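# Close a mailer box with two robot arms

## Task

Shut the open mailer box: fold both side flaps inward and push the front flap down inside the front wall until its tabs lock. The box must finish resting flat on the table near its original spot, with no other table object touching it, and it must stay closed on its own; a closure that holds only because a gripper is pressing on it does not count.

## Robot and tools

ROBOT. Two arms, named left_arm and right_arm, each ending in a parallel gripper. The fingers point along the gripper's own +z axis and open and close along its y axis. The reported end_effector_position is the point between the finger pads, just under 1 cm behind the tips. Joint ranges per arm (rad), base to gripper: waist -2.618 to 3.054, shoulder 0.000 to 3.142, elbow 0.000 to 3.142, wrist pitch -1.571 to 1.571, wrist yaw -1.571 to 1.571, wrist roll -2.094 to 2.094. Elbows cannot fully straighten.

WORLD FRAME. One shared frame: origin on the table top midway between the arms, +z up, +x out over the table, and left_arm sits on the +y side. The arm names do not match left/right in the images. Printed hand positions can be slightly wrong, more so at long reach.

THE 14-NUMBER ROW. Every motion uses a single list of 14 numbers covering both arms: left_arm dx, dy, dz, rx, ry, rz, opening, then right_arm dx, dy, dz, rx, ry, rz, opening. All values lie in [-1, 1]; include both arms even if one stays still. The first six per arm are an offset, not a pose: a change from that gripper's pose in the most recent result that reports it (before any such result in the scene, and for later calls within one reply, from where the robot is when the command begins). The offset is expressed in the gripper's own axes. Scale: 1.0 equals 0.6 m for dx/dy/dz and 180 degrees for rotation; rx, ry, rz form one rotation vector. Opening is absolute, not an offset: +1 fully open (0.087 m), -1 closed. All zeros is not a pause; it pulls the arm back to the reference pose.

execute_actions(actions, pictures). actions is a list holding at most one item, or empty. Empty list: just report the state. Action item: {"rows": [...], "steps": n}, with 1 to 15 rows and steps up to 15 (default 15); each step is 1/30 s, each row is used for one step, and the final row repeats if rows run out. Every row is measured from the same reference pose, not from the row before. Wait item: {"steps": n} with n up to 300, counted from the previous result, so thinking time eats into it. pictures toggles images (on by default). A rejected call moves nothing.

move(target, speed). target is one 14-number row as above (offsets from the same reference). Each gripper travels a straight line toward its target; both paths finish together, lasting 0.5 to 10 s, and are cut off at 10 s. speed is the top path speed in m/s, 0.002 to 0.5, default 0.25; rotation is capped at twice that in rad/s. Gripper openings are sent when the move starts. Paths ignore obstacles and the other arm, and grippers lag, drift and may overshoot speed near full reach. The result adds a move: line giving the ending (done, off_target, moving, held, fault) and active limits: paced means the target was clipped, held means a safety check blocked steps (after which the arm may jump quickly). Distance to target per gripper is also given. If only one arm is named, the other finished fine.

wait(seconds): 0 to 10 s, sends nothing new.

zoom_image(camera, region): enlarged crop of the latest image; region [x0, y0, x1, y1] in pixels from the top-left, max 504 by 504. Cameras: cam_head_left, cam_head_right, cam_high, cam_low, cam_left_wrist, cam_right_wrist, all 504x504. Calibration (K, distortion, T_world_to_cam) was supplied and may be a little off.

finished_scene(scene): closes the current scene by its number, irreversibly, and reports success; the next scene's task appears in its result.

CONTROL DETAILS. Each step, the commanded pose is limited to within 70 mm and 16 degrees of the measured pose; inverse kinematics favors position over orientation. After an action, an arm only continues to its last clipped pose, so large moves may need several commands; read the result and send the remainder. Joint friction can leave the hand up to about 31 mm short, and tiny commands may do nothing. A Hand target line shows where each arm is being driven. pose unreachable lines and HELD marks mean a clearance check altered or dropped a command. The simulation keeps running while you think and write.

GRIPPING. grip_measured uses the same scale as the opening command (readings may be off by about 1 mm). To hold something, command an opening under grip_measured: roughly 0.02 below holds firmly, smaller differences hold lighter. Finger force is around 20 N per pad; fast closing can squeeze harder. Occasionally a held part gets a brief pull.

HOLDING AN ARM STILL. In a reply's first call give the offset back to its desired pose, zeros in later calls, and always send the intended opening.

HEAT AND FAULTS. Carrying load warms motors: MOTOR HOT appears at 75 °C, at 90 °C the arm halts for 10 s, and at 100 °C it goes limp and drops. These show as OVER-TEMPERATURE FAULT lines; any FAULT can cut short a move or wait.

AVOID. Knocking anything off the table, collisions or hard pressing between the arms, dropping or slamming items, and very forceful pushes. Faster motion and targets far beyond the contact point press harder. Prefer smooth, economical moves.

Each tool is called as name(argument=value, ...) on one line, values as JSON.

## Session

execute_actions(actions=[])

Scene clock: 0.00 s of 5140.00 s.
left_arm: end_effector_position=(+0.3128, +0.5508, +0.2517) grip_measured=+0.979 end_effector_quat_wxyz=(-0.541, +0.589, -0.517, +0.305) | right_arm: end_effector_position=(+0.1221, -0.0676, +0.2941) grip_measured=+1.000 end_effector_quat_wxyz=(-0.127, +0.063, +0.914, +0.379)
Joint positions: left_arm=[ 1.178  1.269  0.853  0.125  0.652 -1.185  0.087] | right_arm=[ 0.769  1.43   1.569 -1.256 -0.712  1.033  0.087]
Joint velocities: left_arm=[-0.012 -0.017  0.007  0.007 -0.007  0.037  0.   ] | right_arm=[ 0.007 -0.012 -0.012 -0.066 -0.007 -0.051  0.   ]
Motor temperatures (°C, as the motors report them): left_arm=[22 30 28 27 21 22] | right_arm=[21 29 27 27 22 22]
Hand target (left_arm): +0.313, +0.551, +0.252; -0.541, +0.589, -0.517, +0.305
Hand target (right_arm): +0.122, -0.068, +0.294; -0.127, +0.063, +0.914, +0.379
camera_calibration (this result's frames):
cam_left_wrist: T_world_to_cam=[[0.276819, -0.127196, 0.952467, -0.256787], [-0.538831, -0.84125, 0.0442593, 0.637252], [0.795633, -0.525471, -0.301411, 0.257281], [0, 0, 0, 1]] pos_world=[0.209753, 0.63862, 0.293924]
cam_right_wrist: T_world_to_cam=[[-0.201781, -0.718916, -0.665165, 0.167144], [-0.479183, -0.519841, 0.707212, -0.162368], [-0.854206, 0.461437, -0.239599, 0.345988], [0, 0, 0, 1]] pos_world=[0.251467, -0.123895, 0.308904]

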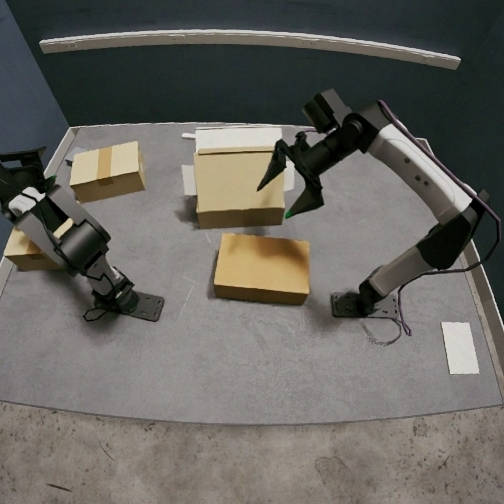

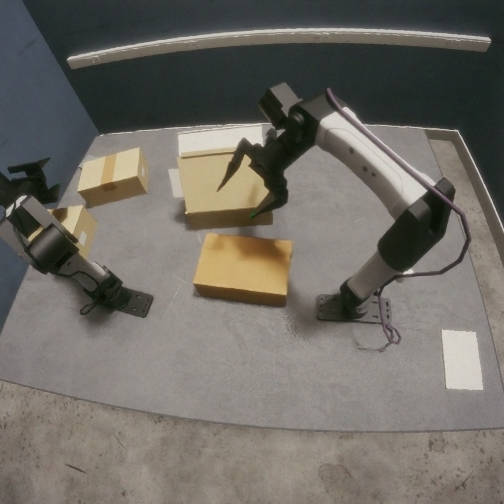

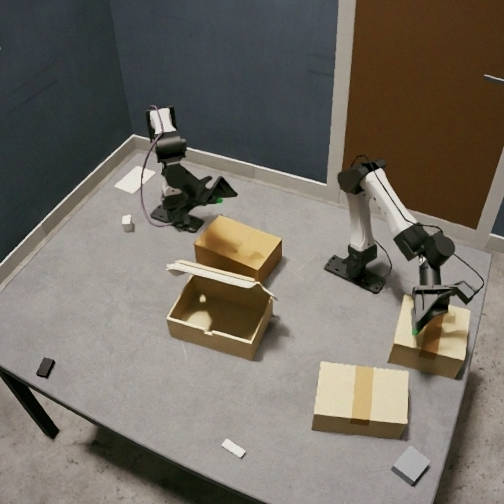

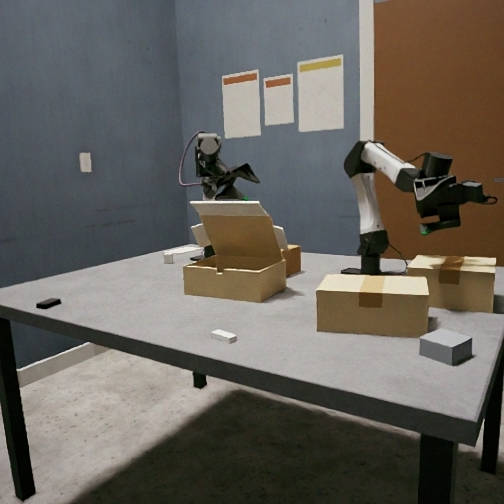

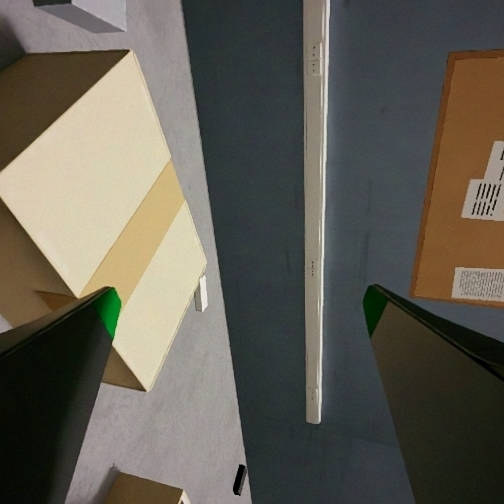

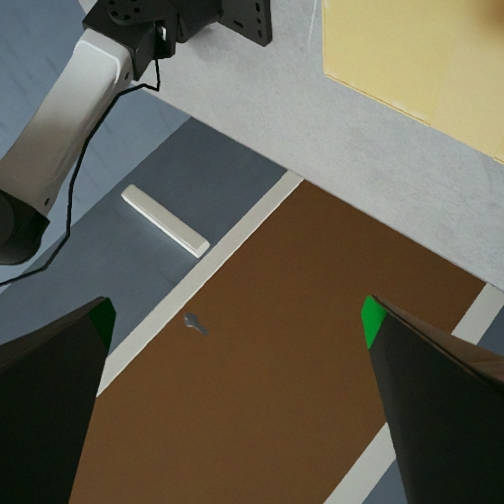

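move(target=[0.539,0.063,-0.06,0.387,0.492,0.23,-1, -0.472,-0.271,-0.135,-0.219,-0.149,-0.377,-1], speed=0.25)

Scene clock: 16.83 s of 5140.00 s.
left_arm: end_effector_position=(+0.3616, +0.2405, +0.1680) grip_measured=-1.000 end_effector_quat_wxyz=(+0.420, +0.235, +0.667, -0.568) | right_arm: end_effector_position=(+0.3722, -0.2429, +0.1635) grip_measured=-0.985 end_effector_quat_wxyz=(+0.368, -0.289, +0.663, +0.584)
Joint positions: left_arm=[ 0.468  1.939  0.845  1.561  1.573 -1.062  0.   ] | right_arm=[-0.119  2.061  1.543 -1.329 -1.523 -1.249  0.001]
Joint velocities: left_arm=[ 0.002 -0.012  0.007  0.007  0.007  0.066  0.   ] | right_arm=[-0.032  0.09   0.115 -0.256  0.007 -0.256 -0.001]
Motor temperatures (°C, as the motors report them): left_arm=[22 30 30 30 21 22] | right_arm=[21 29 29 27 22 22]
Hand target (left_arm): +0.364, +0.240, +0.165; +0.419, +0.243, +0.666, -0.568
Hand target (right_arm): +0.374, -0.244, +0.164; +0.366, -0.287, +0.664, +0.585
Off the commanded pose (left_arm): 0.009 m, 17 deg; orientation clipped at the last step of the last action.
Off the commanded pose (right_arm): 0.005 m, 9 deg.
joint sent to its limit (left arm) — the command would take joint 5 (wrist yaw) past its upper limit, so that joint was sent only as far as its limit.
After step 90, 9.03 s passed at rest.
move: off_target (left_arm, right_arm); limits=paced
camera_calibration (this result's frames):
cam_left_wrist: T_world_to_cam=[[-0.796138, -0.240676, 0.555193, 0.251961], [-0.560055, 0.640494, -0.525457, 0.153235], [-0.229133, -0.729275, -0.644714, 0.507512], [0, 0, 0, 1]] pos_world=[0.402704, 0.33261, 0.267832]
cam_right_wrist: T_world_to_cam=[[0.813117, -0.170327, -0.556623, -0.257621], [-0.488372, -0.719956, -0.493109, 0.109819], [-0.316754, 0.672794, -0.668592, 0.530633], [0, 0, 0, 1]] pos_world=[0.431189, -0.321822, 0.265532]

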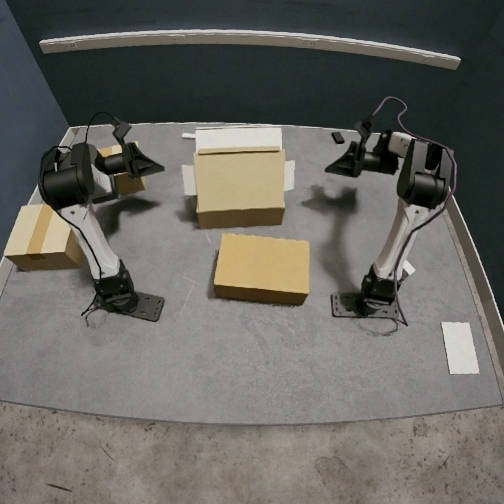

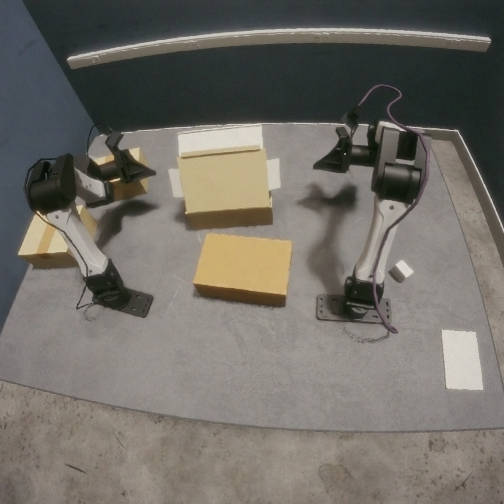

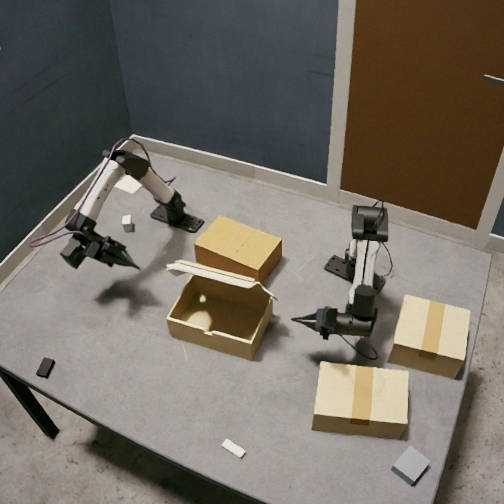

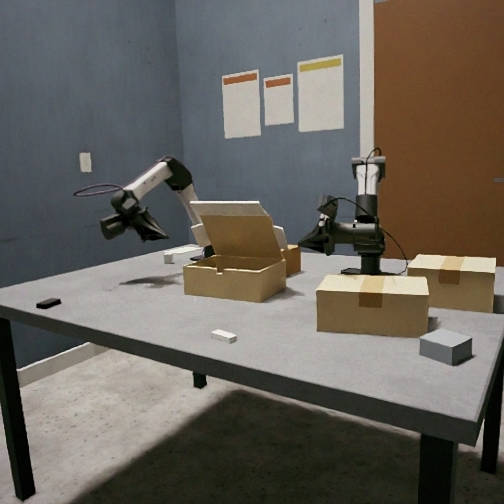

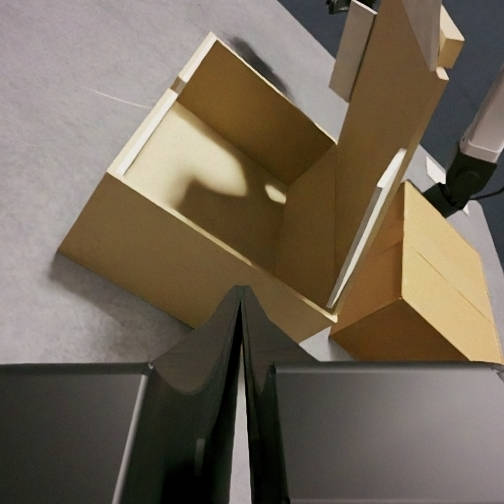

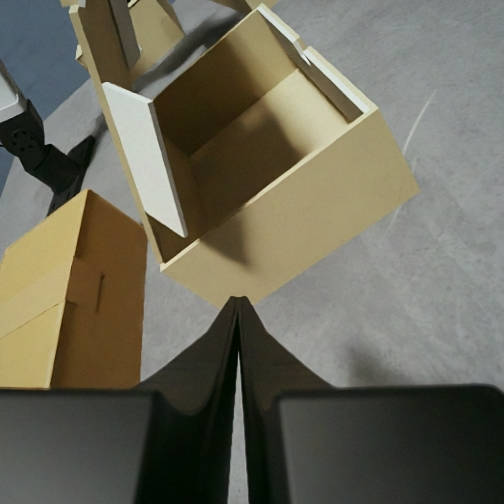

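move(target=[0.075,-0.097,0.05,0,0,0,-1, 0.062,0.09,0.09,0,0,0,-1], speed=0.1)

Scene clock: 26.13 s of 5140.00 s.
left_arm: end_effector_position=(+0.3052, +0.1929, +0.1727) grip_measured=-1.000 end_effector_quat_wxyz=(+0.436, +0.248, +0.651, -0.570) | right_arm: end_effector_position=(+0.3181, -0.1822, +0.1559) grip_measured=-0.985 end_effector_quat_wxyz=(+0.319, -0.321, +0.630, +0.631)
Joint positions: left_arm=[ 0.368  1.689  0.559  1.451  1.476 -0.873  0.   ] | right_arm=[ 0.047  1.981  1.352 -1.26  -1.57  -1.257  0.001]
Joint velocities: left_arm=[-0.007 -0.085 -0.012 -0.3   -0.051  0.212  0.   ] | right_arm=[-0.012  0.002 -0.012  0.007 -0.051 -0.022  0.   ]
Motor temperatures (°C, as the motors report them): left_arm=[22 32 30 29 21 22] | right_arm=[21 31 29 27 22 22]
Hand target (left_arm): +0.301, +0.190, +0.166; +0.423, +0.234, +0.658, -0.577
Hand target (right_arm): +0.315, -0.181, +0.160; +0.329, -0.328, +0.623, +0.629
Off the commanded pose (left_arm): 0.011 m, 3 deg.
Off the commanded pose (right_arm): 0.006 m, 9 deg.
joint sent to its limit (right arm) — the command would take joint 5 (wrist yaw) past its lower limit, so that joint was sent only as far as its limit.
After step 90, 5.00 s passed at rest.
move: off_target (left_arm, right_arm)
camera_calibration (this result's frames):
cam_left_wrist: T_world_to_cam=[[-0.824297, -0.225538, 0.519294, 0.204842], [-0.528654, 0.634899, -0.563407, 0.152649], [-0.20263, -0.738942, -0.642577, 0.456307], [0, 0, 0, 1]] pos_world=[0.342011, 0.286467, 0.272842]
cam_right_wrist: T_world_to_cam=[[0.810284, -0.0190386, -0.585728, -0.174475], [-0.390514, -0.762774, -0.515436, 0.0878859], [-0.436965, 0.646384, -0.625499, 0.494301], [0, 0, 0, 1]] pos_world=[0.391687, -0.255793, 0.252289]

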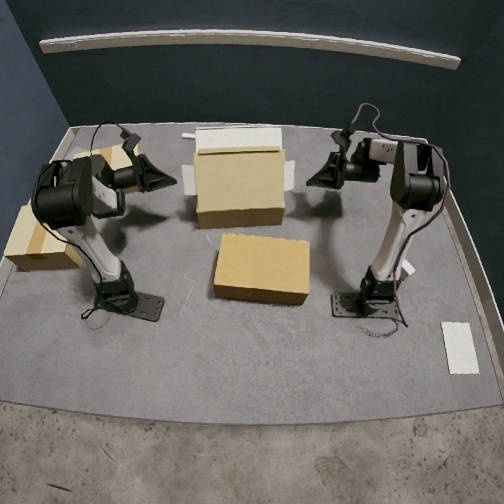

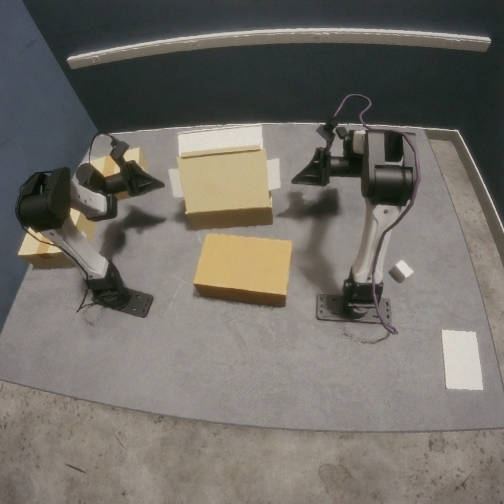

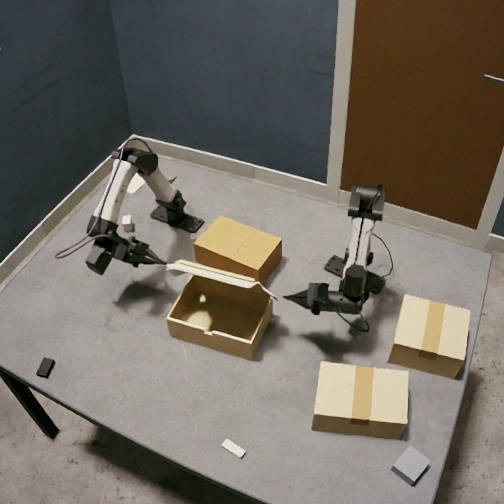

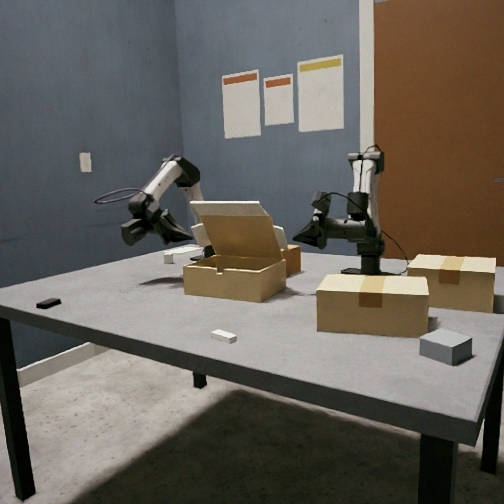

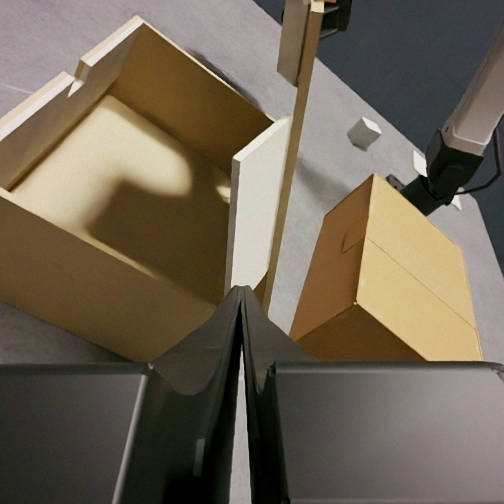

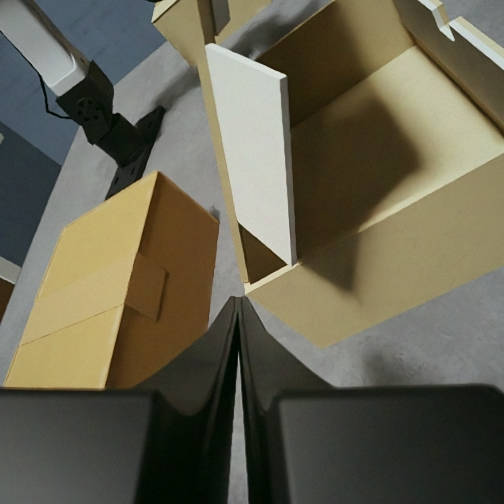

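move(target=[0.025,-0.03,0.15,0,0,0,-1, 0,-0.03,0.17,0,0,0,-1], speed=0.06)

Scene clock: 30.47 s of 5140.00 s.
left_arm: end_effector_position=(+0.3318, +0.1287, +0.1756) grip_measured=-1.000 end_effector_quat_wxyz=(+0.483, +0.209, +0.655, -0.542) | right_arm: end_effector_position=(+0.3507, -0.1170, +0.1267) grip_measured=-0.985 end_effector_quat_wxyz=(+0.232, -0.369, +0.631, +0.641)
Joint positions: left_arm=[ 0.119  1.617  0.559  1.178  1.1   -0.639  0.   ] | right_arm=[ 0.233  2.159  1.56  -0.901 -1.5   -0.804  0.001]
Joint velocities: left_arm=[-0.007  0.012 -0.012 -0.022 -0.007 -0.037  0.   ] | right_arm=[-0.007 -0.134 -0.139  0.286  0.081  0.3   -0.001]
Motor temperatures (°C, as the motors report them): left_arm=[22 32 31 29 21 22] | right_arm=[21 31 29 27 22 22]
Hand target (left_arm): +0.309, +0.102, +0.175; +0.438, +0.245, +0.647, -0.573
Hand target (right_arm): +0.329, -0.085, +0.144; +0.226, -0.401, +0.586, +0.667
Off the commanded pose (left_arm): 0.037 m, 8 deg.
Off the commanded pose (right_arm): 0.045 m, 12 deg.
move: off_target (left_arm, right_arm)
camera_calibration (this result's frames):
cam_left_wrist: T_world_to_cam=[[-0.803138, -0.323858, 0.500086, 0.21981], [-0.589552, 0.55317, -0.588585, 0.244268], [-0.0860144, -0.767541, -0.635203, 0.37973], [0, 0, 0, 1]] pos_world=[0.353208, 0.227524, 0.275054]
cam_right_wrist: T_world_to_cam=[[0.770854, 0.0763332, -0.632422, -0.18581], [-0.272426, -0.857921, -0.435609, 0.0725974], [-0.57582, 0.508079, -0.640537, 0.482593], [0, 0, 0, 1]] pos_world=[0.440896, -0.168729, 0.223232]

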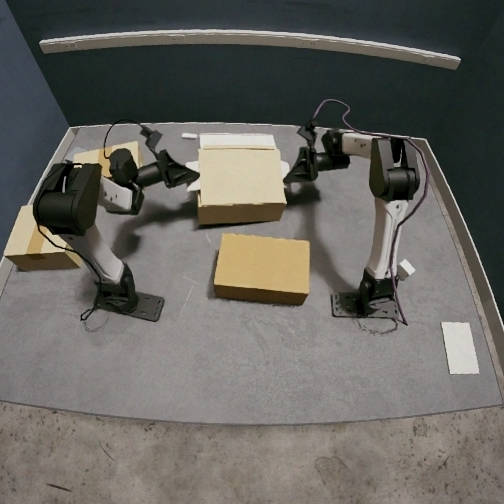

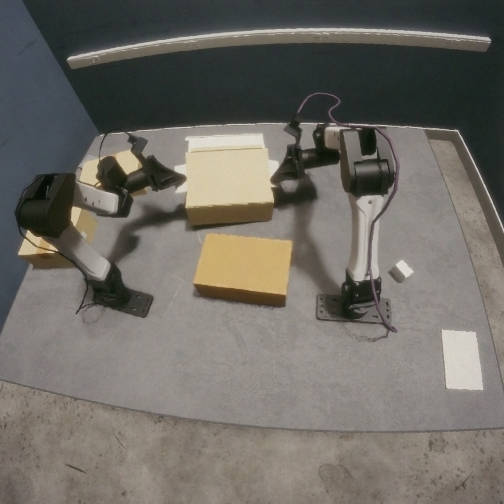

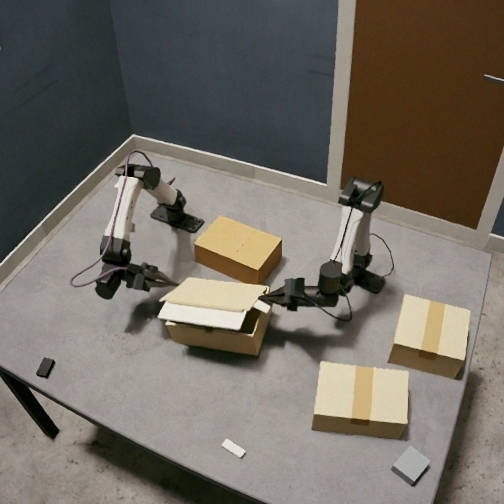

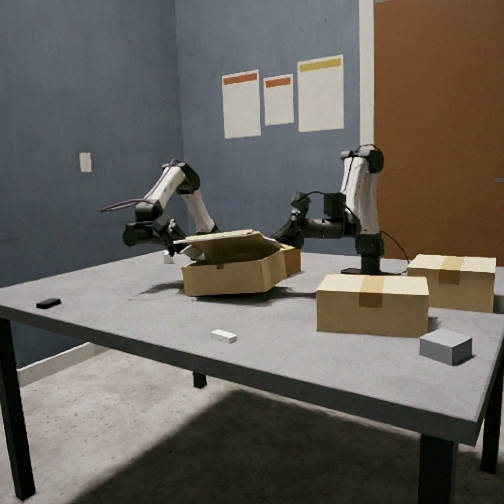

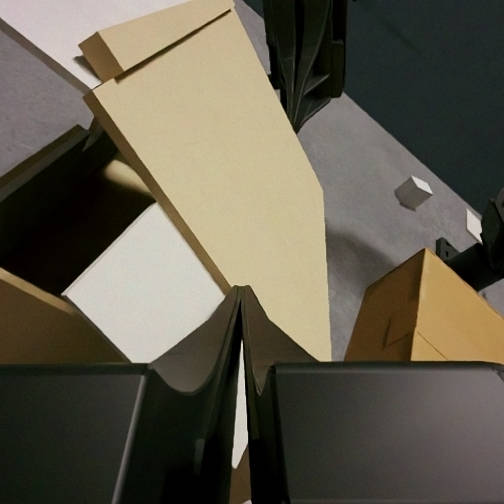

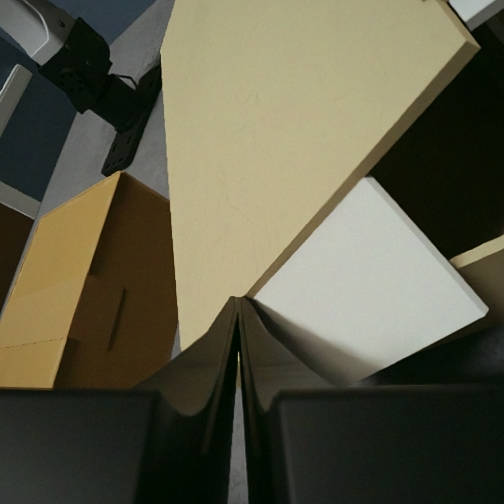

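Lid yielded and box tilting; back off.

move(target=[0,0,-0.13,0,0,0,-1, -0.04,0,-0.13,0,0,0,-1], speed=0.05)

Scene clock: 33.63 s of 5140.00 s.
left_arm: end_effector_position=(+0.3047, +0.1988, +0.1750) grip_measured=-1.000 end_effector_quat_wxyz=(+0.488, +0.218, +0.654, -0.535) | right_arm: end_effector_position=(+0.3779, -0.1860, +0.1504) grip_measured=-0.985 end_effector_quat_wxyz=(+0.265, -0.341, +0.666, +0.608)
Joint positions: left_arm=[ 0.389  1.578  0.468  1.354  1.368 -0.75   0.   ] | right_arm=[ 0.054  2.262  1.84  -1.554 -1.439 -1.293  0.001]
Joint velocities: left_arm=[-0.007 -0.012 -0.002  0.066  0.007  0.051  0.   ] | right_arm=[ 0.002 -0.017 -0.007 -0.022  0.066 -0.007  0.001]
Motor temperatures (°C, as the motors report them): left_arm=[22 32 31 29 21 22] | right_arm=[21 32 30 27 23 22]
Hand target (left_arm): +0.299, +0.200, +0.170; +0.482, +0.211, +0.658, -0.539
Hand target (right_arm): +0.380, -0.188, +0.152; +0.266, -0.343, +0.668, +0.605
Off the commanded pose (left_arm): 0.006 m, 1 deg.
Off the commanded pose (right_arm): 0.004 m, 7 deg.
joint sent to its limit (right arm) — the command would take joint 4 (wrist pitch) past its lower limit, so that joint was sent only as far as its limit.
move: off_target (right_arm)
camera_calibration (this result's frames):
cam_left_wrist: T_world_to_cam=[[-0.81184, -0.330573, 0.481287, 0.228311], [-0.579093, 0.561198, -0.591361, 0.184862], [-0.0746094, -0.758801, -0.647036, 0.427717], [0, 0, 0, 1]] pos_world=[0.324316, 0.296281, 0.276185]
cam_right_wrist: T_world_to_cam=[[0.781947, -0.0480822, -0.621488, -0.215505], [-0.368257, -0.840066, -0.398342, 0.0650683], [-0.502938, 0.540349, -0.674593, 0.532034], [0, 0, 0, 1]] pos_world=[0.460055, -0.243184, 0.250892]

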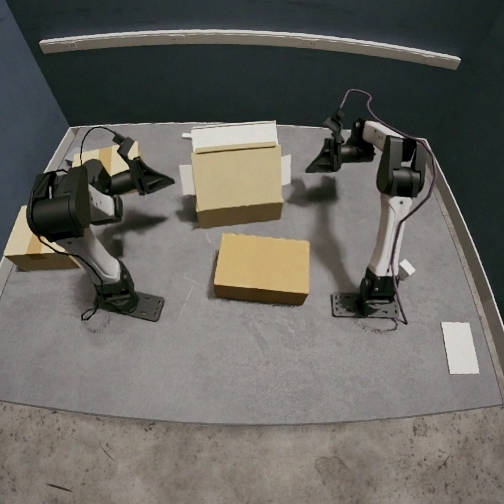

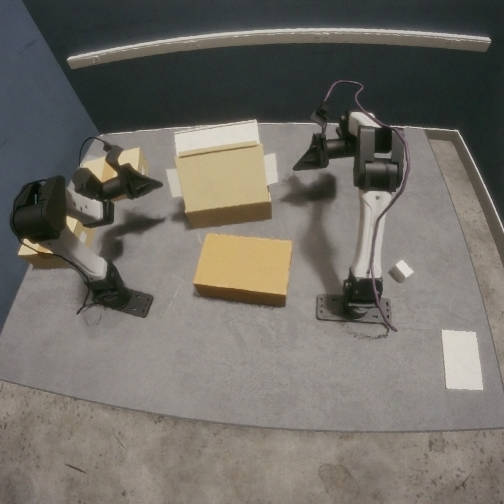

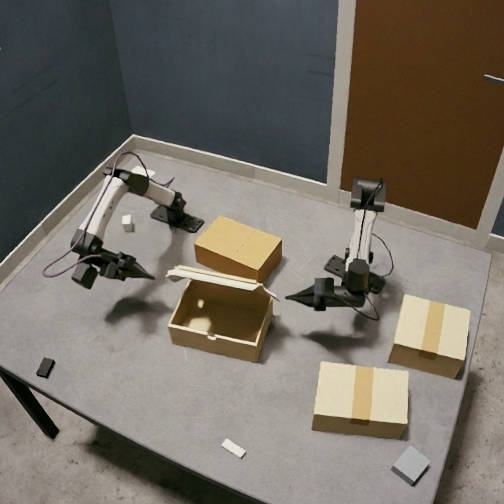

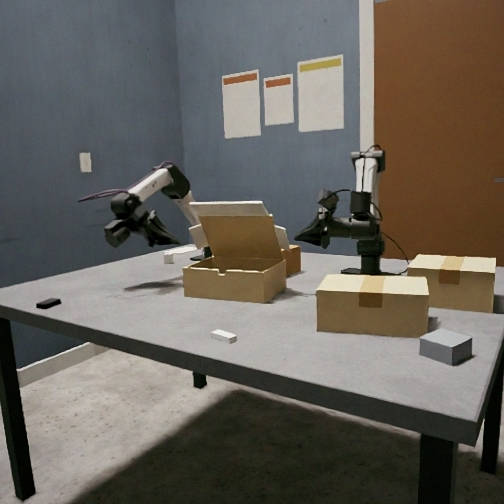

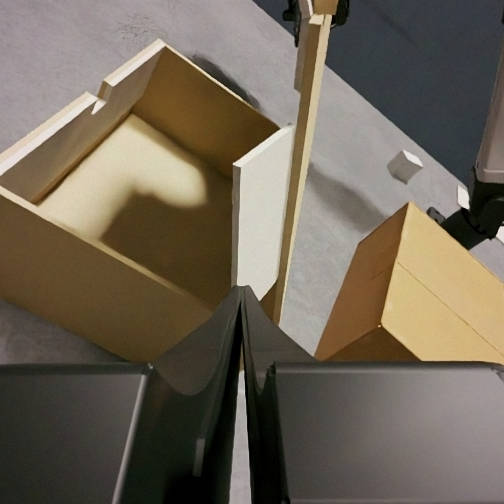

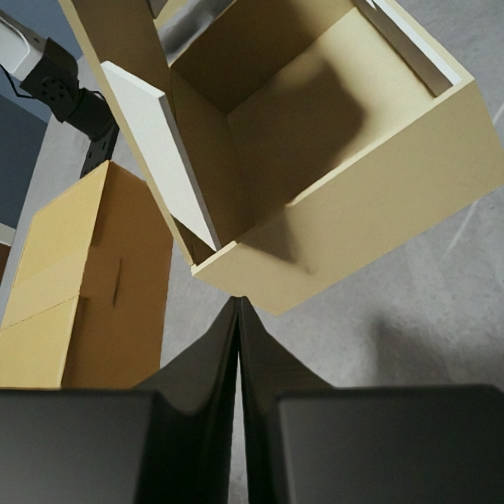

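move(target=[0,0,0,0,0,0,-1, -0.104,0.112,0,0.086,-0.07,-0.087,0.3], speed=0.12)

Scene clock: 42.97 s of 5140.00 s.
left_arm: end_effector_position=(+0.3043, +0.1987, +0.1755) grip_measured=-1.000 end_effector_quat_wxyz=(+0.488, +0.219, +0.654, -0.535) | right_arm: end_effector_position=(+0.3669, -0.1770, +0.2325) grip_measured=+0.300 end_effector_quat_wxyz=(+0.448, -0.324, +0.662, +0.506)
Joint positions: left_arm=[ 0.389  1.578  0.468  1.359  1.37  -0.754  0.   ] | right_arm=[ 0.08   1.557  1.032  0.243 -1.255  0.122  0.057]
Joint velocities: left_arm=[ 0.012  0.007 -0.012 -0.007  0.022 -0.037  0.   ] | right_arm=[ 0.002  0.012 -0.007  0.066  0.007  0.037 -0.   ]
Motor temperatures (°C, as the motors report them): left_arm=[22 32 30 30 21 22] | right_arm=[21 34 30 27 22 22]
Hand target (left_arm): +0.305, +0.199, +0.175; +0.488, +0.218, +0.654, -0.535
Hand target (right_arm): +0.363, -0.176, +0.237; +0.455, -0.327, +0.658, +0.504
Off the commanded pose (left_arm): 0.001 m, 0 deg.
Off the commanded pose (right_arm): 0.008 m, 2 deg.
After step 90, 3.33 s passed at rest.
move: done
camera_calibration (this result's frames):
cam_left_wrist: T_world_to_cam=[[-0.813293, -0.328958, 0.479939, 0.228086], [-0.576987, 0.562424, -0.592254, 0.184245], [-0.0751032, -0.758594, -0.64722, 0.428027], [0, 0, 0, 1]] pos_world=[0.323954, 0.296105, 0.276681]
cam_right_wrist: T_world_to_cam=[[0.879519, -0.296369, -0.372307, -0.293094], [-0.463123, -0.712933, -0.526539, 0.18844], [-0.10938, 0.635525, -0.764293, 0.470365], [0, 0, 0, 1]] pos_world=[0.396501, -0.251447, 0.349597]

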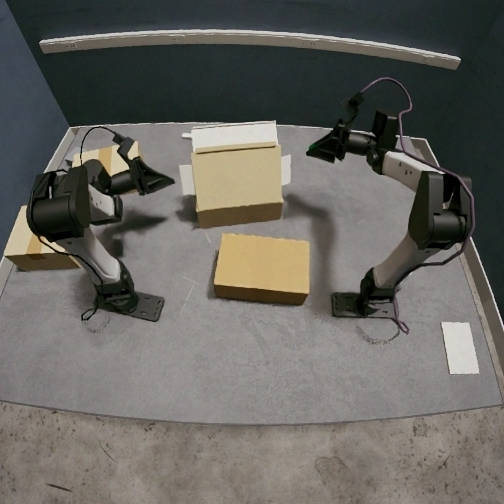

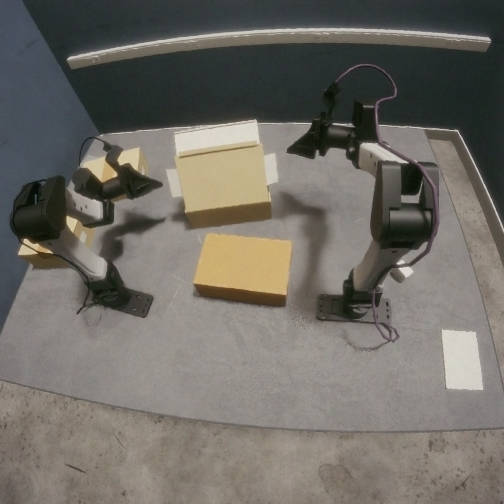

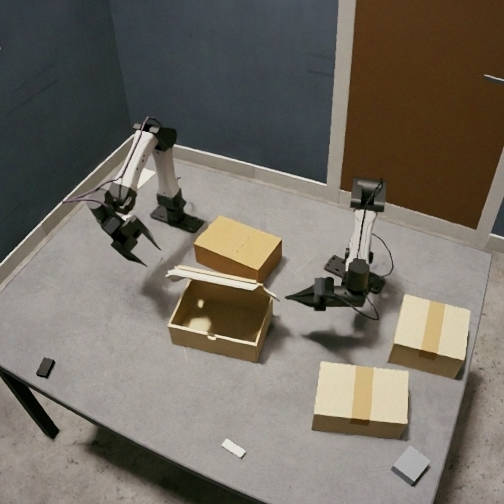

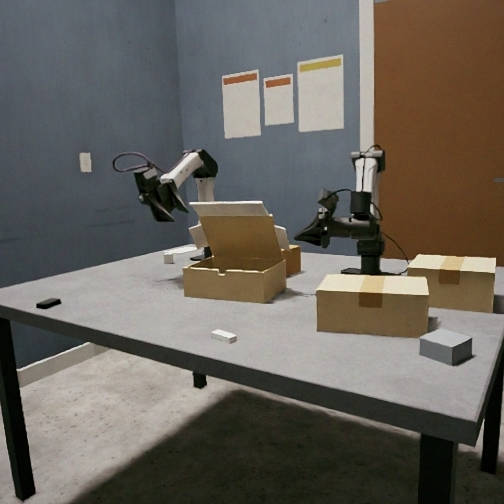

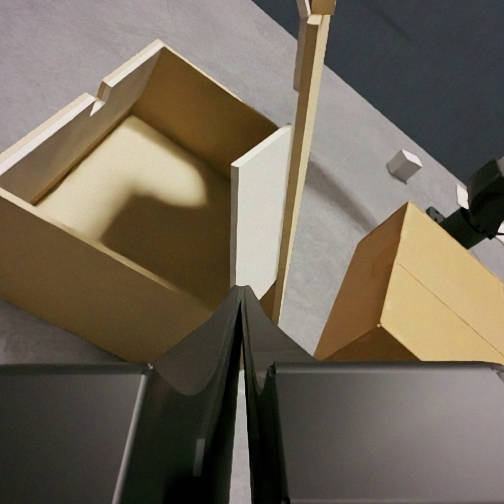

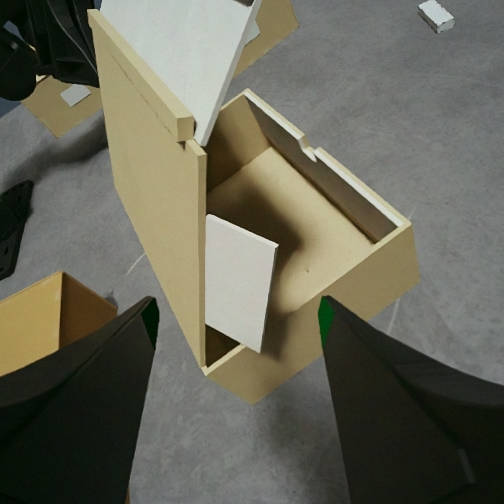

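move(target=[0,0,0,0,0,0,-1, -0.015,0.04,0.135,-0.076,0.032,-0.007,0.3], speed=0.06)

Scene clock: 48.13 s of 5140.00 s.
left_arm: end_effector_position=(+0.3043, +0.1987, +0.1755) grip_measured=-1.000 end_effector_quat_wxyz=(+0.488, +0.219, +0.654, -0.535) | right_arm: end_effector_position=(+0.3702, -0.0970, +0.2432) grip_measured=+0.300 end_effector_quat_wxyz=(+0.383, -0.402, +0.617, +0.558)
Joint positions: left_arm=[ 0.389  1.578  0.468  1.359  1.37  -0.754  0.   ] | right_arm=[ 0.279  1.754  1.301  0.131 -1.299  0.082  0.057]
Joint velocities: left_arm=[ 0.002 -0.002 -0.012  0.022 -0.037 -0.037  0.   ] | right_arm=[-0.017  0.022  0.027 -0.037 -0.022 -0.095  0.   ]
Motor temperatures (°C, as the motors report them): left_arm=[22 32 30 30 21 22] | right_arm=[21 34 30 28 22 22]
Hand target (left_arm): +0.304, +0.199, +0.175; +0.488, +0.219, +0.654, -0.535
Hand target (right_arm): +0.371, -0.094, +0.244; +0.379, -0.407, +0.614, +0.560
Off the commanded pose (left_arm): 0.000 m, 0 deg.
Off the commanded pose (right_arm): 0.004 m, 1 deg.
move: done
camera_calibration (this result's frames):
cam_left_wrist: T_world_to_cam=[[-0.813293, -0.328958, 0.479939, 0.228086], [-0.576987, 0.562424, -0.592254, 0.184245], [-0.0751032, -0.758594, -0.64722, 0.428027], [0, 0, 0, 1]] pos_world=[0.323954, 0.296105, 0.276681]
cam_right_wrist: T_world_to_cam=[[0.924534, -0.0748077, -0.373684, -0.263164], [-0.278101, -0.802862, -0.527326, 0.175608], [-0.260569, 0.591453, -0.763077, 0.479459], [0, 0, 0, 1]] pos_world=[0.417072, -0.162275, 0.360127]

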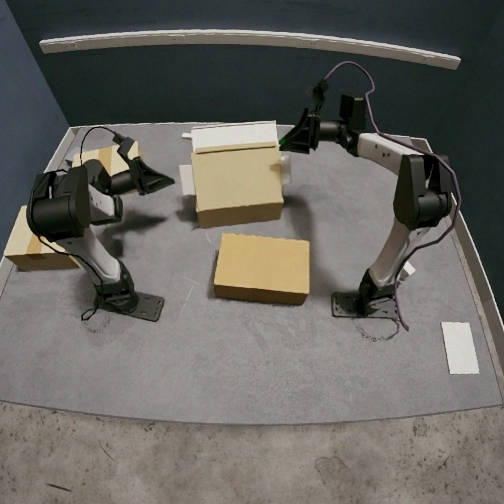

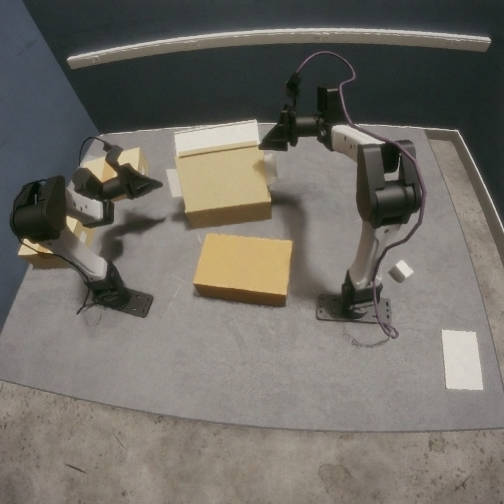

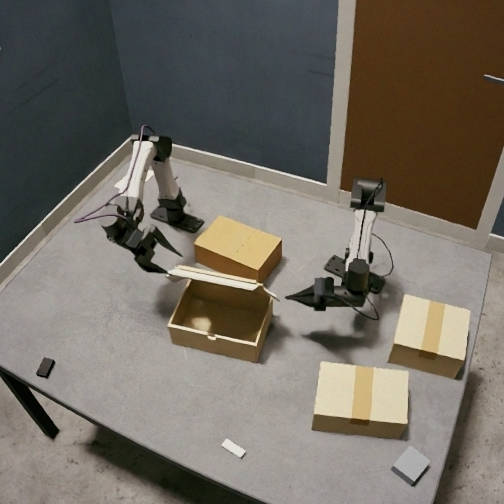

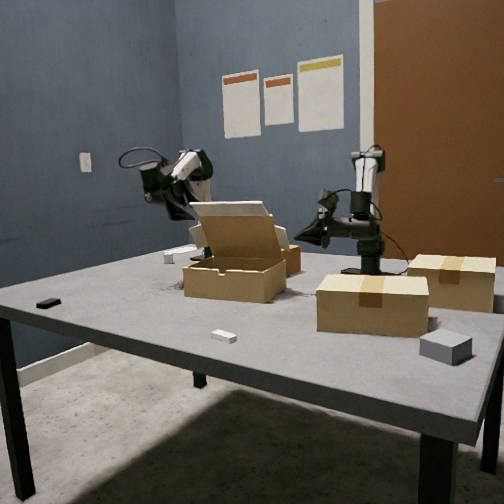

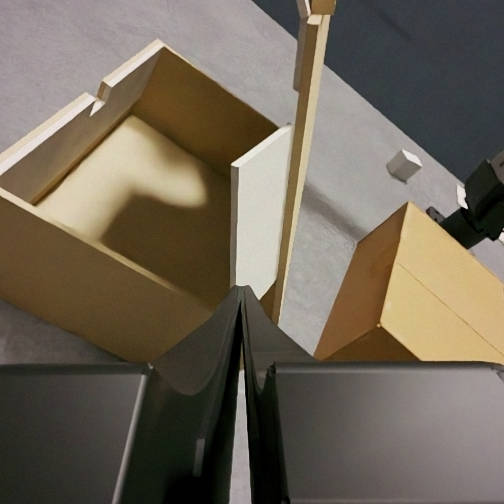

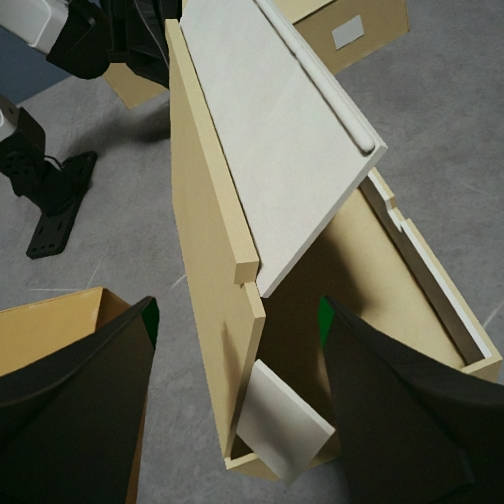

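move(target=[0,0,0,0,0,0,-1, 0.045,0,0.055,0,0,0,0.3], speed=0.05)

Scene clock: 51.07 s of 5140.00 s.
left_arm: end_effector_position=(+0.3043, +0.1987, +0.1755) grip_measured=-1.000 end_effector_quat_wxyz=(+0.488, +0.219, +0.654, -0.535) | right_arm: end_effector_position=(+0.3601, -0.0691, +0.2298) grip_measured=+0.300 end_effector_quat_wxyz=(+0.393, -0.410, +0.609, +0.554)
Joint positions: left_arm=[ 0.389  1.578  0.468  1.359  1.37  -0.754  0.   ] | right_arm=[ 0.357  1.754  1.219  0.3   -1.226  0.14   0.057]
Joint velocities: left_arm=[ 0.007 -0.017  0.002 -0.007  0.051  0.007  0.   ] | right_arm=[-0.007 -0.007 -0.007 -0.022  0.037 -0.095 -0.001]
Motor temperatures (°C, as the motors report them): left_arm=[22 32 30 30 21 22] | right_arm=[21 33 31 28 22 22]
Hand target (left_arm): +0.304, +0.199, +0.175; +0.488, +0.219, +0.654, -0.535
Hand target (right_arm): +0.360, -0.066, +0.216; +0.382, -0.402, +0.618, +0.557
Off the commanded pose (left_arm): 0.000 m, 0 deg.
Off the commanded pose (right_arm): 0.015 m, 2 deg.
move: off_target (right_arm)
camera_calibration (this result's frames):
cam_left_wrist: T_world_to_cam=[[-0.813293, -0.328958, 0.479939, 0.228086], [-0.576987, 0.562424, -0.592254, 0.184245], [-0.0751032, -0.758594, -0.64722, 0.428027], [0, 0, 0, 1]] pos_world=[0.323954, 0.296105, 0.276681]
cam_right_wrist: T_world_to_cam=[[0.935568, -0.070889, -0.345958, -0.266833], [-0.260258, -0.80057, -0.539771, 0.184686], [-0.2387, 0.595031, -0.767438, 0.443434], [0, 0, 0, 1]] pos_world=[0.403554, -0.134918, 0.347684]

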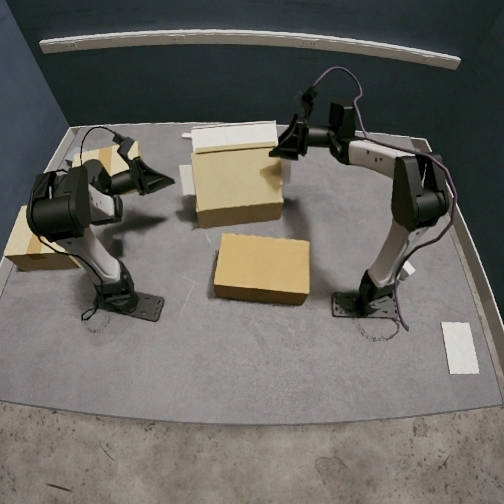

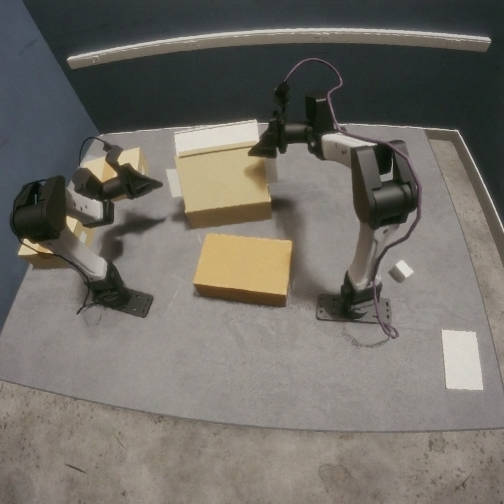

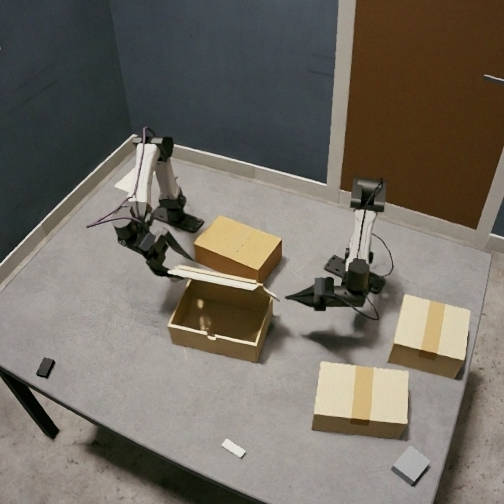

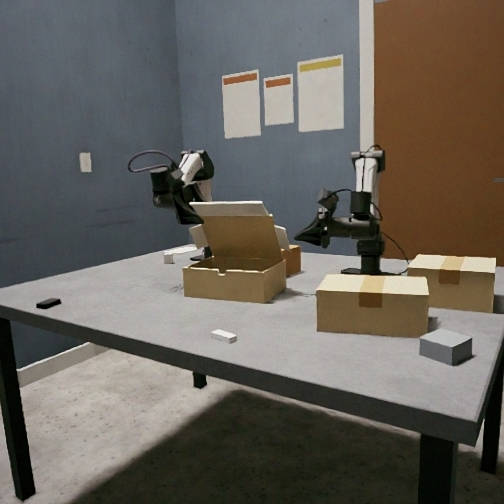

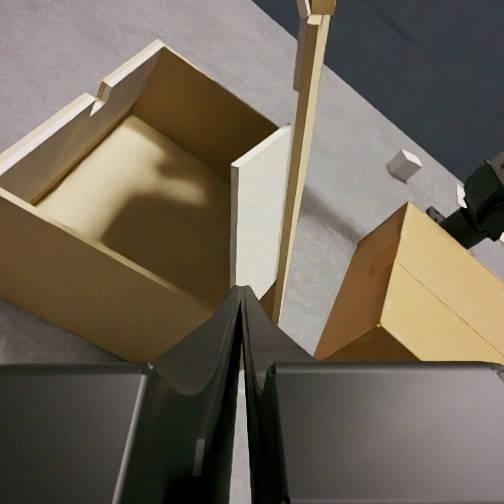

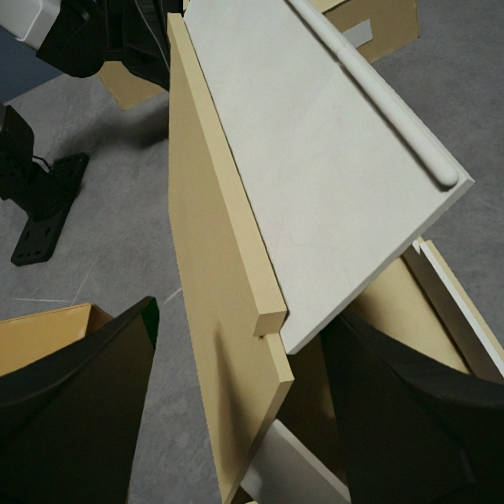

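move(target=[0,0,0,0,0,0,-1, 0.02,-0.02,0,0,0,0,-1], speed=0.03)

Scene clock: 53.20 s of 5140.00 s.
left_arm: end_effector_position=(+0.3043, +0.1987, +0.1755) grip_measured=-1.000 end_effector_quat_wxyz=(+0.488, +0.219, +0.654, -0.535) | right_arm: end_effector_position=(+0.3615, -0.0684, +0.2295) grip_measured=-0.785 end_effector_quat_wxyz=(+0.395, -0.414, +0.602, +0.556)
Joint positions: left_arm=[ 0.389  1.578  0.468  1.359  1.37  -0.754  0.   ] | right_arm=[ 0.355  1.766  1.219  0.334 -1.238  0.148  0.009]
Joint velocities: left_arm=[-0.012 -0.007  0.017 -0.066 -0.007 -0.022  0.   ] | right_arm=[-0.002  0.012 -0.012  0.022  0.022  0.007  0.001]
Motor temperatures (°C, as the motors report them): left_arm=[22 32 30 30 21 22] | right_arm=[21 33 31 28 22 22]
Hand target (left_arm): +0.304, +0.199, +0.175; +0.488, +0.219, +0.654, -0.535
Hand target (right_arm): +0.366, -0.071, +0.215; +0.392, -0.410, +0.610, +0.554
Off the commanded pose (left_arm): 0.000 m, 0 deg.
Off the commanded pose (right_arm): 0.016 m, 1 deg.
move: off_target (right_arm)
camera_calibration (this result's frames):
cam_left_wrist: T_world_to_cam=[[-0.813293, -0.328958, 0.479939, 0.228086], [-0.576987, 0.562424, -0.592254, 0.184245], [-0.0751032, -0.758594, -0.64722, 0.428027], [0, 0, 0, 1]] pos_world=[0.323954, 0.296105, 0.276681]
cam_right_wrist: T_world_to_cam=[[0.940388, -0.0585067, -0.335032, -0.271622], [-0.24571, -0.79798, -0.550322, 0.182815], [-0.235152, 0.599837, -0.764787, 0.441569], [0, 0, 0, 1]] pos_world=[0.404185, -0.134879, 0.347311]

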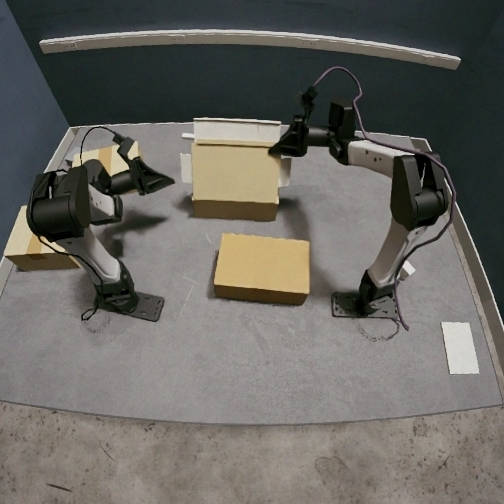

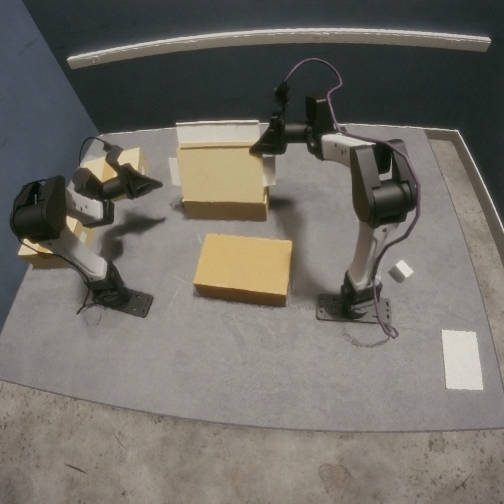

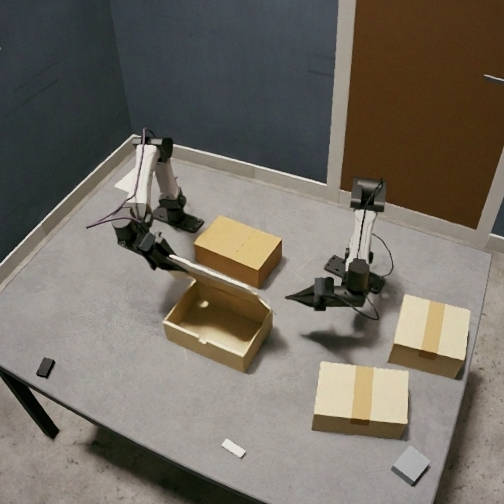

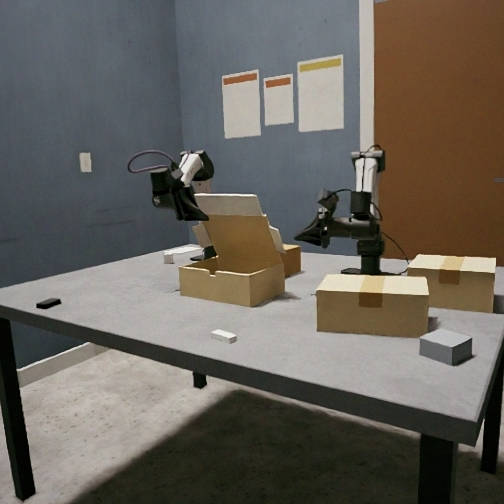

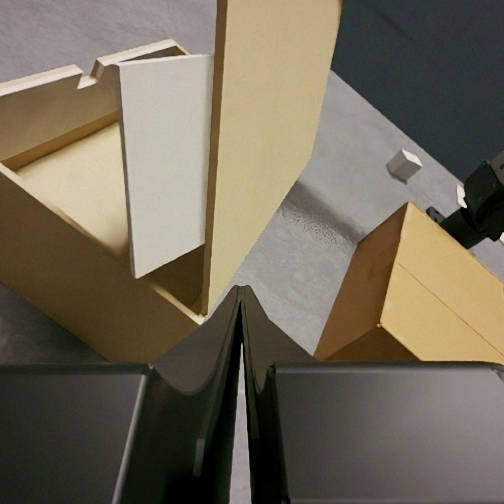

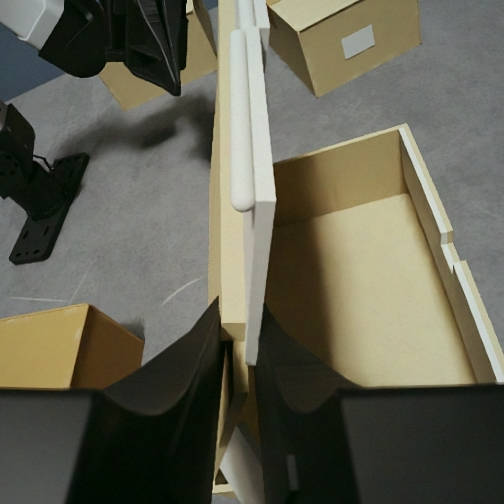

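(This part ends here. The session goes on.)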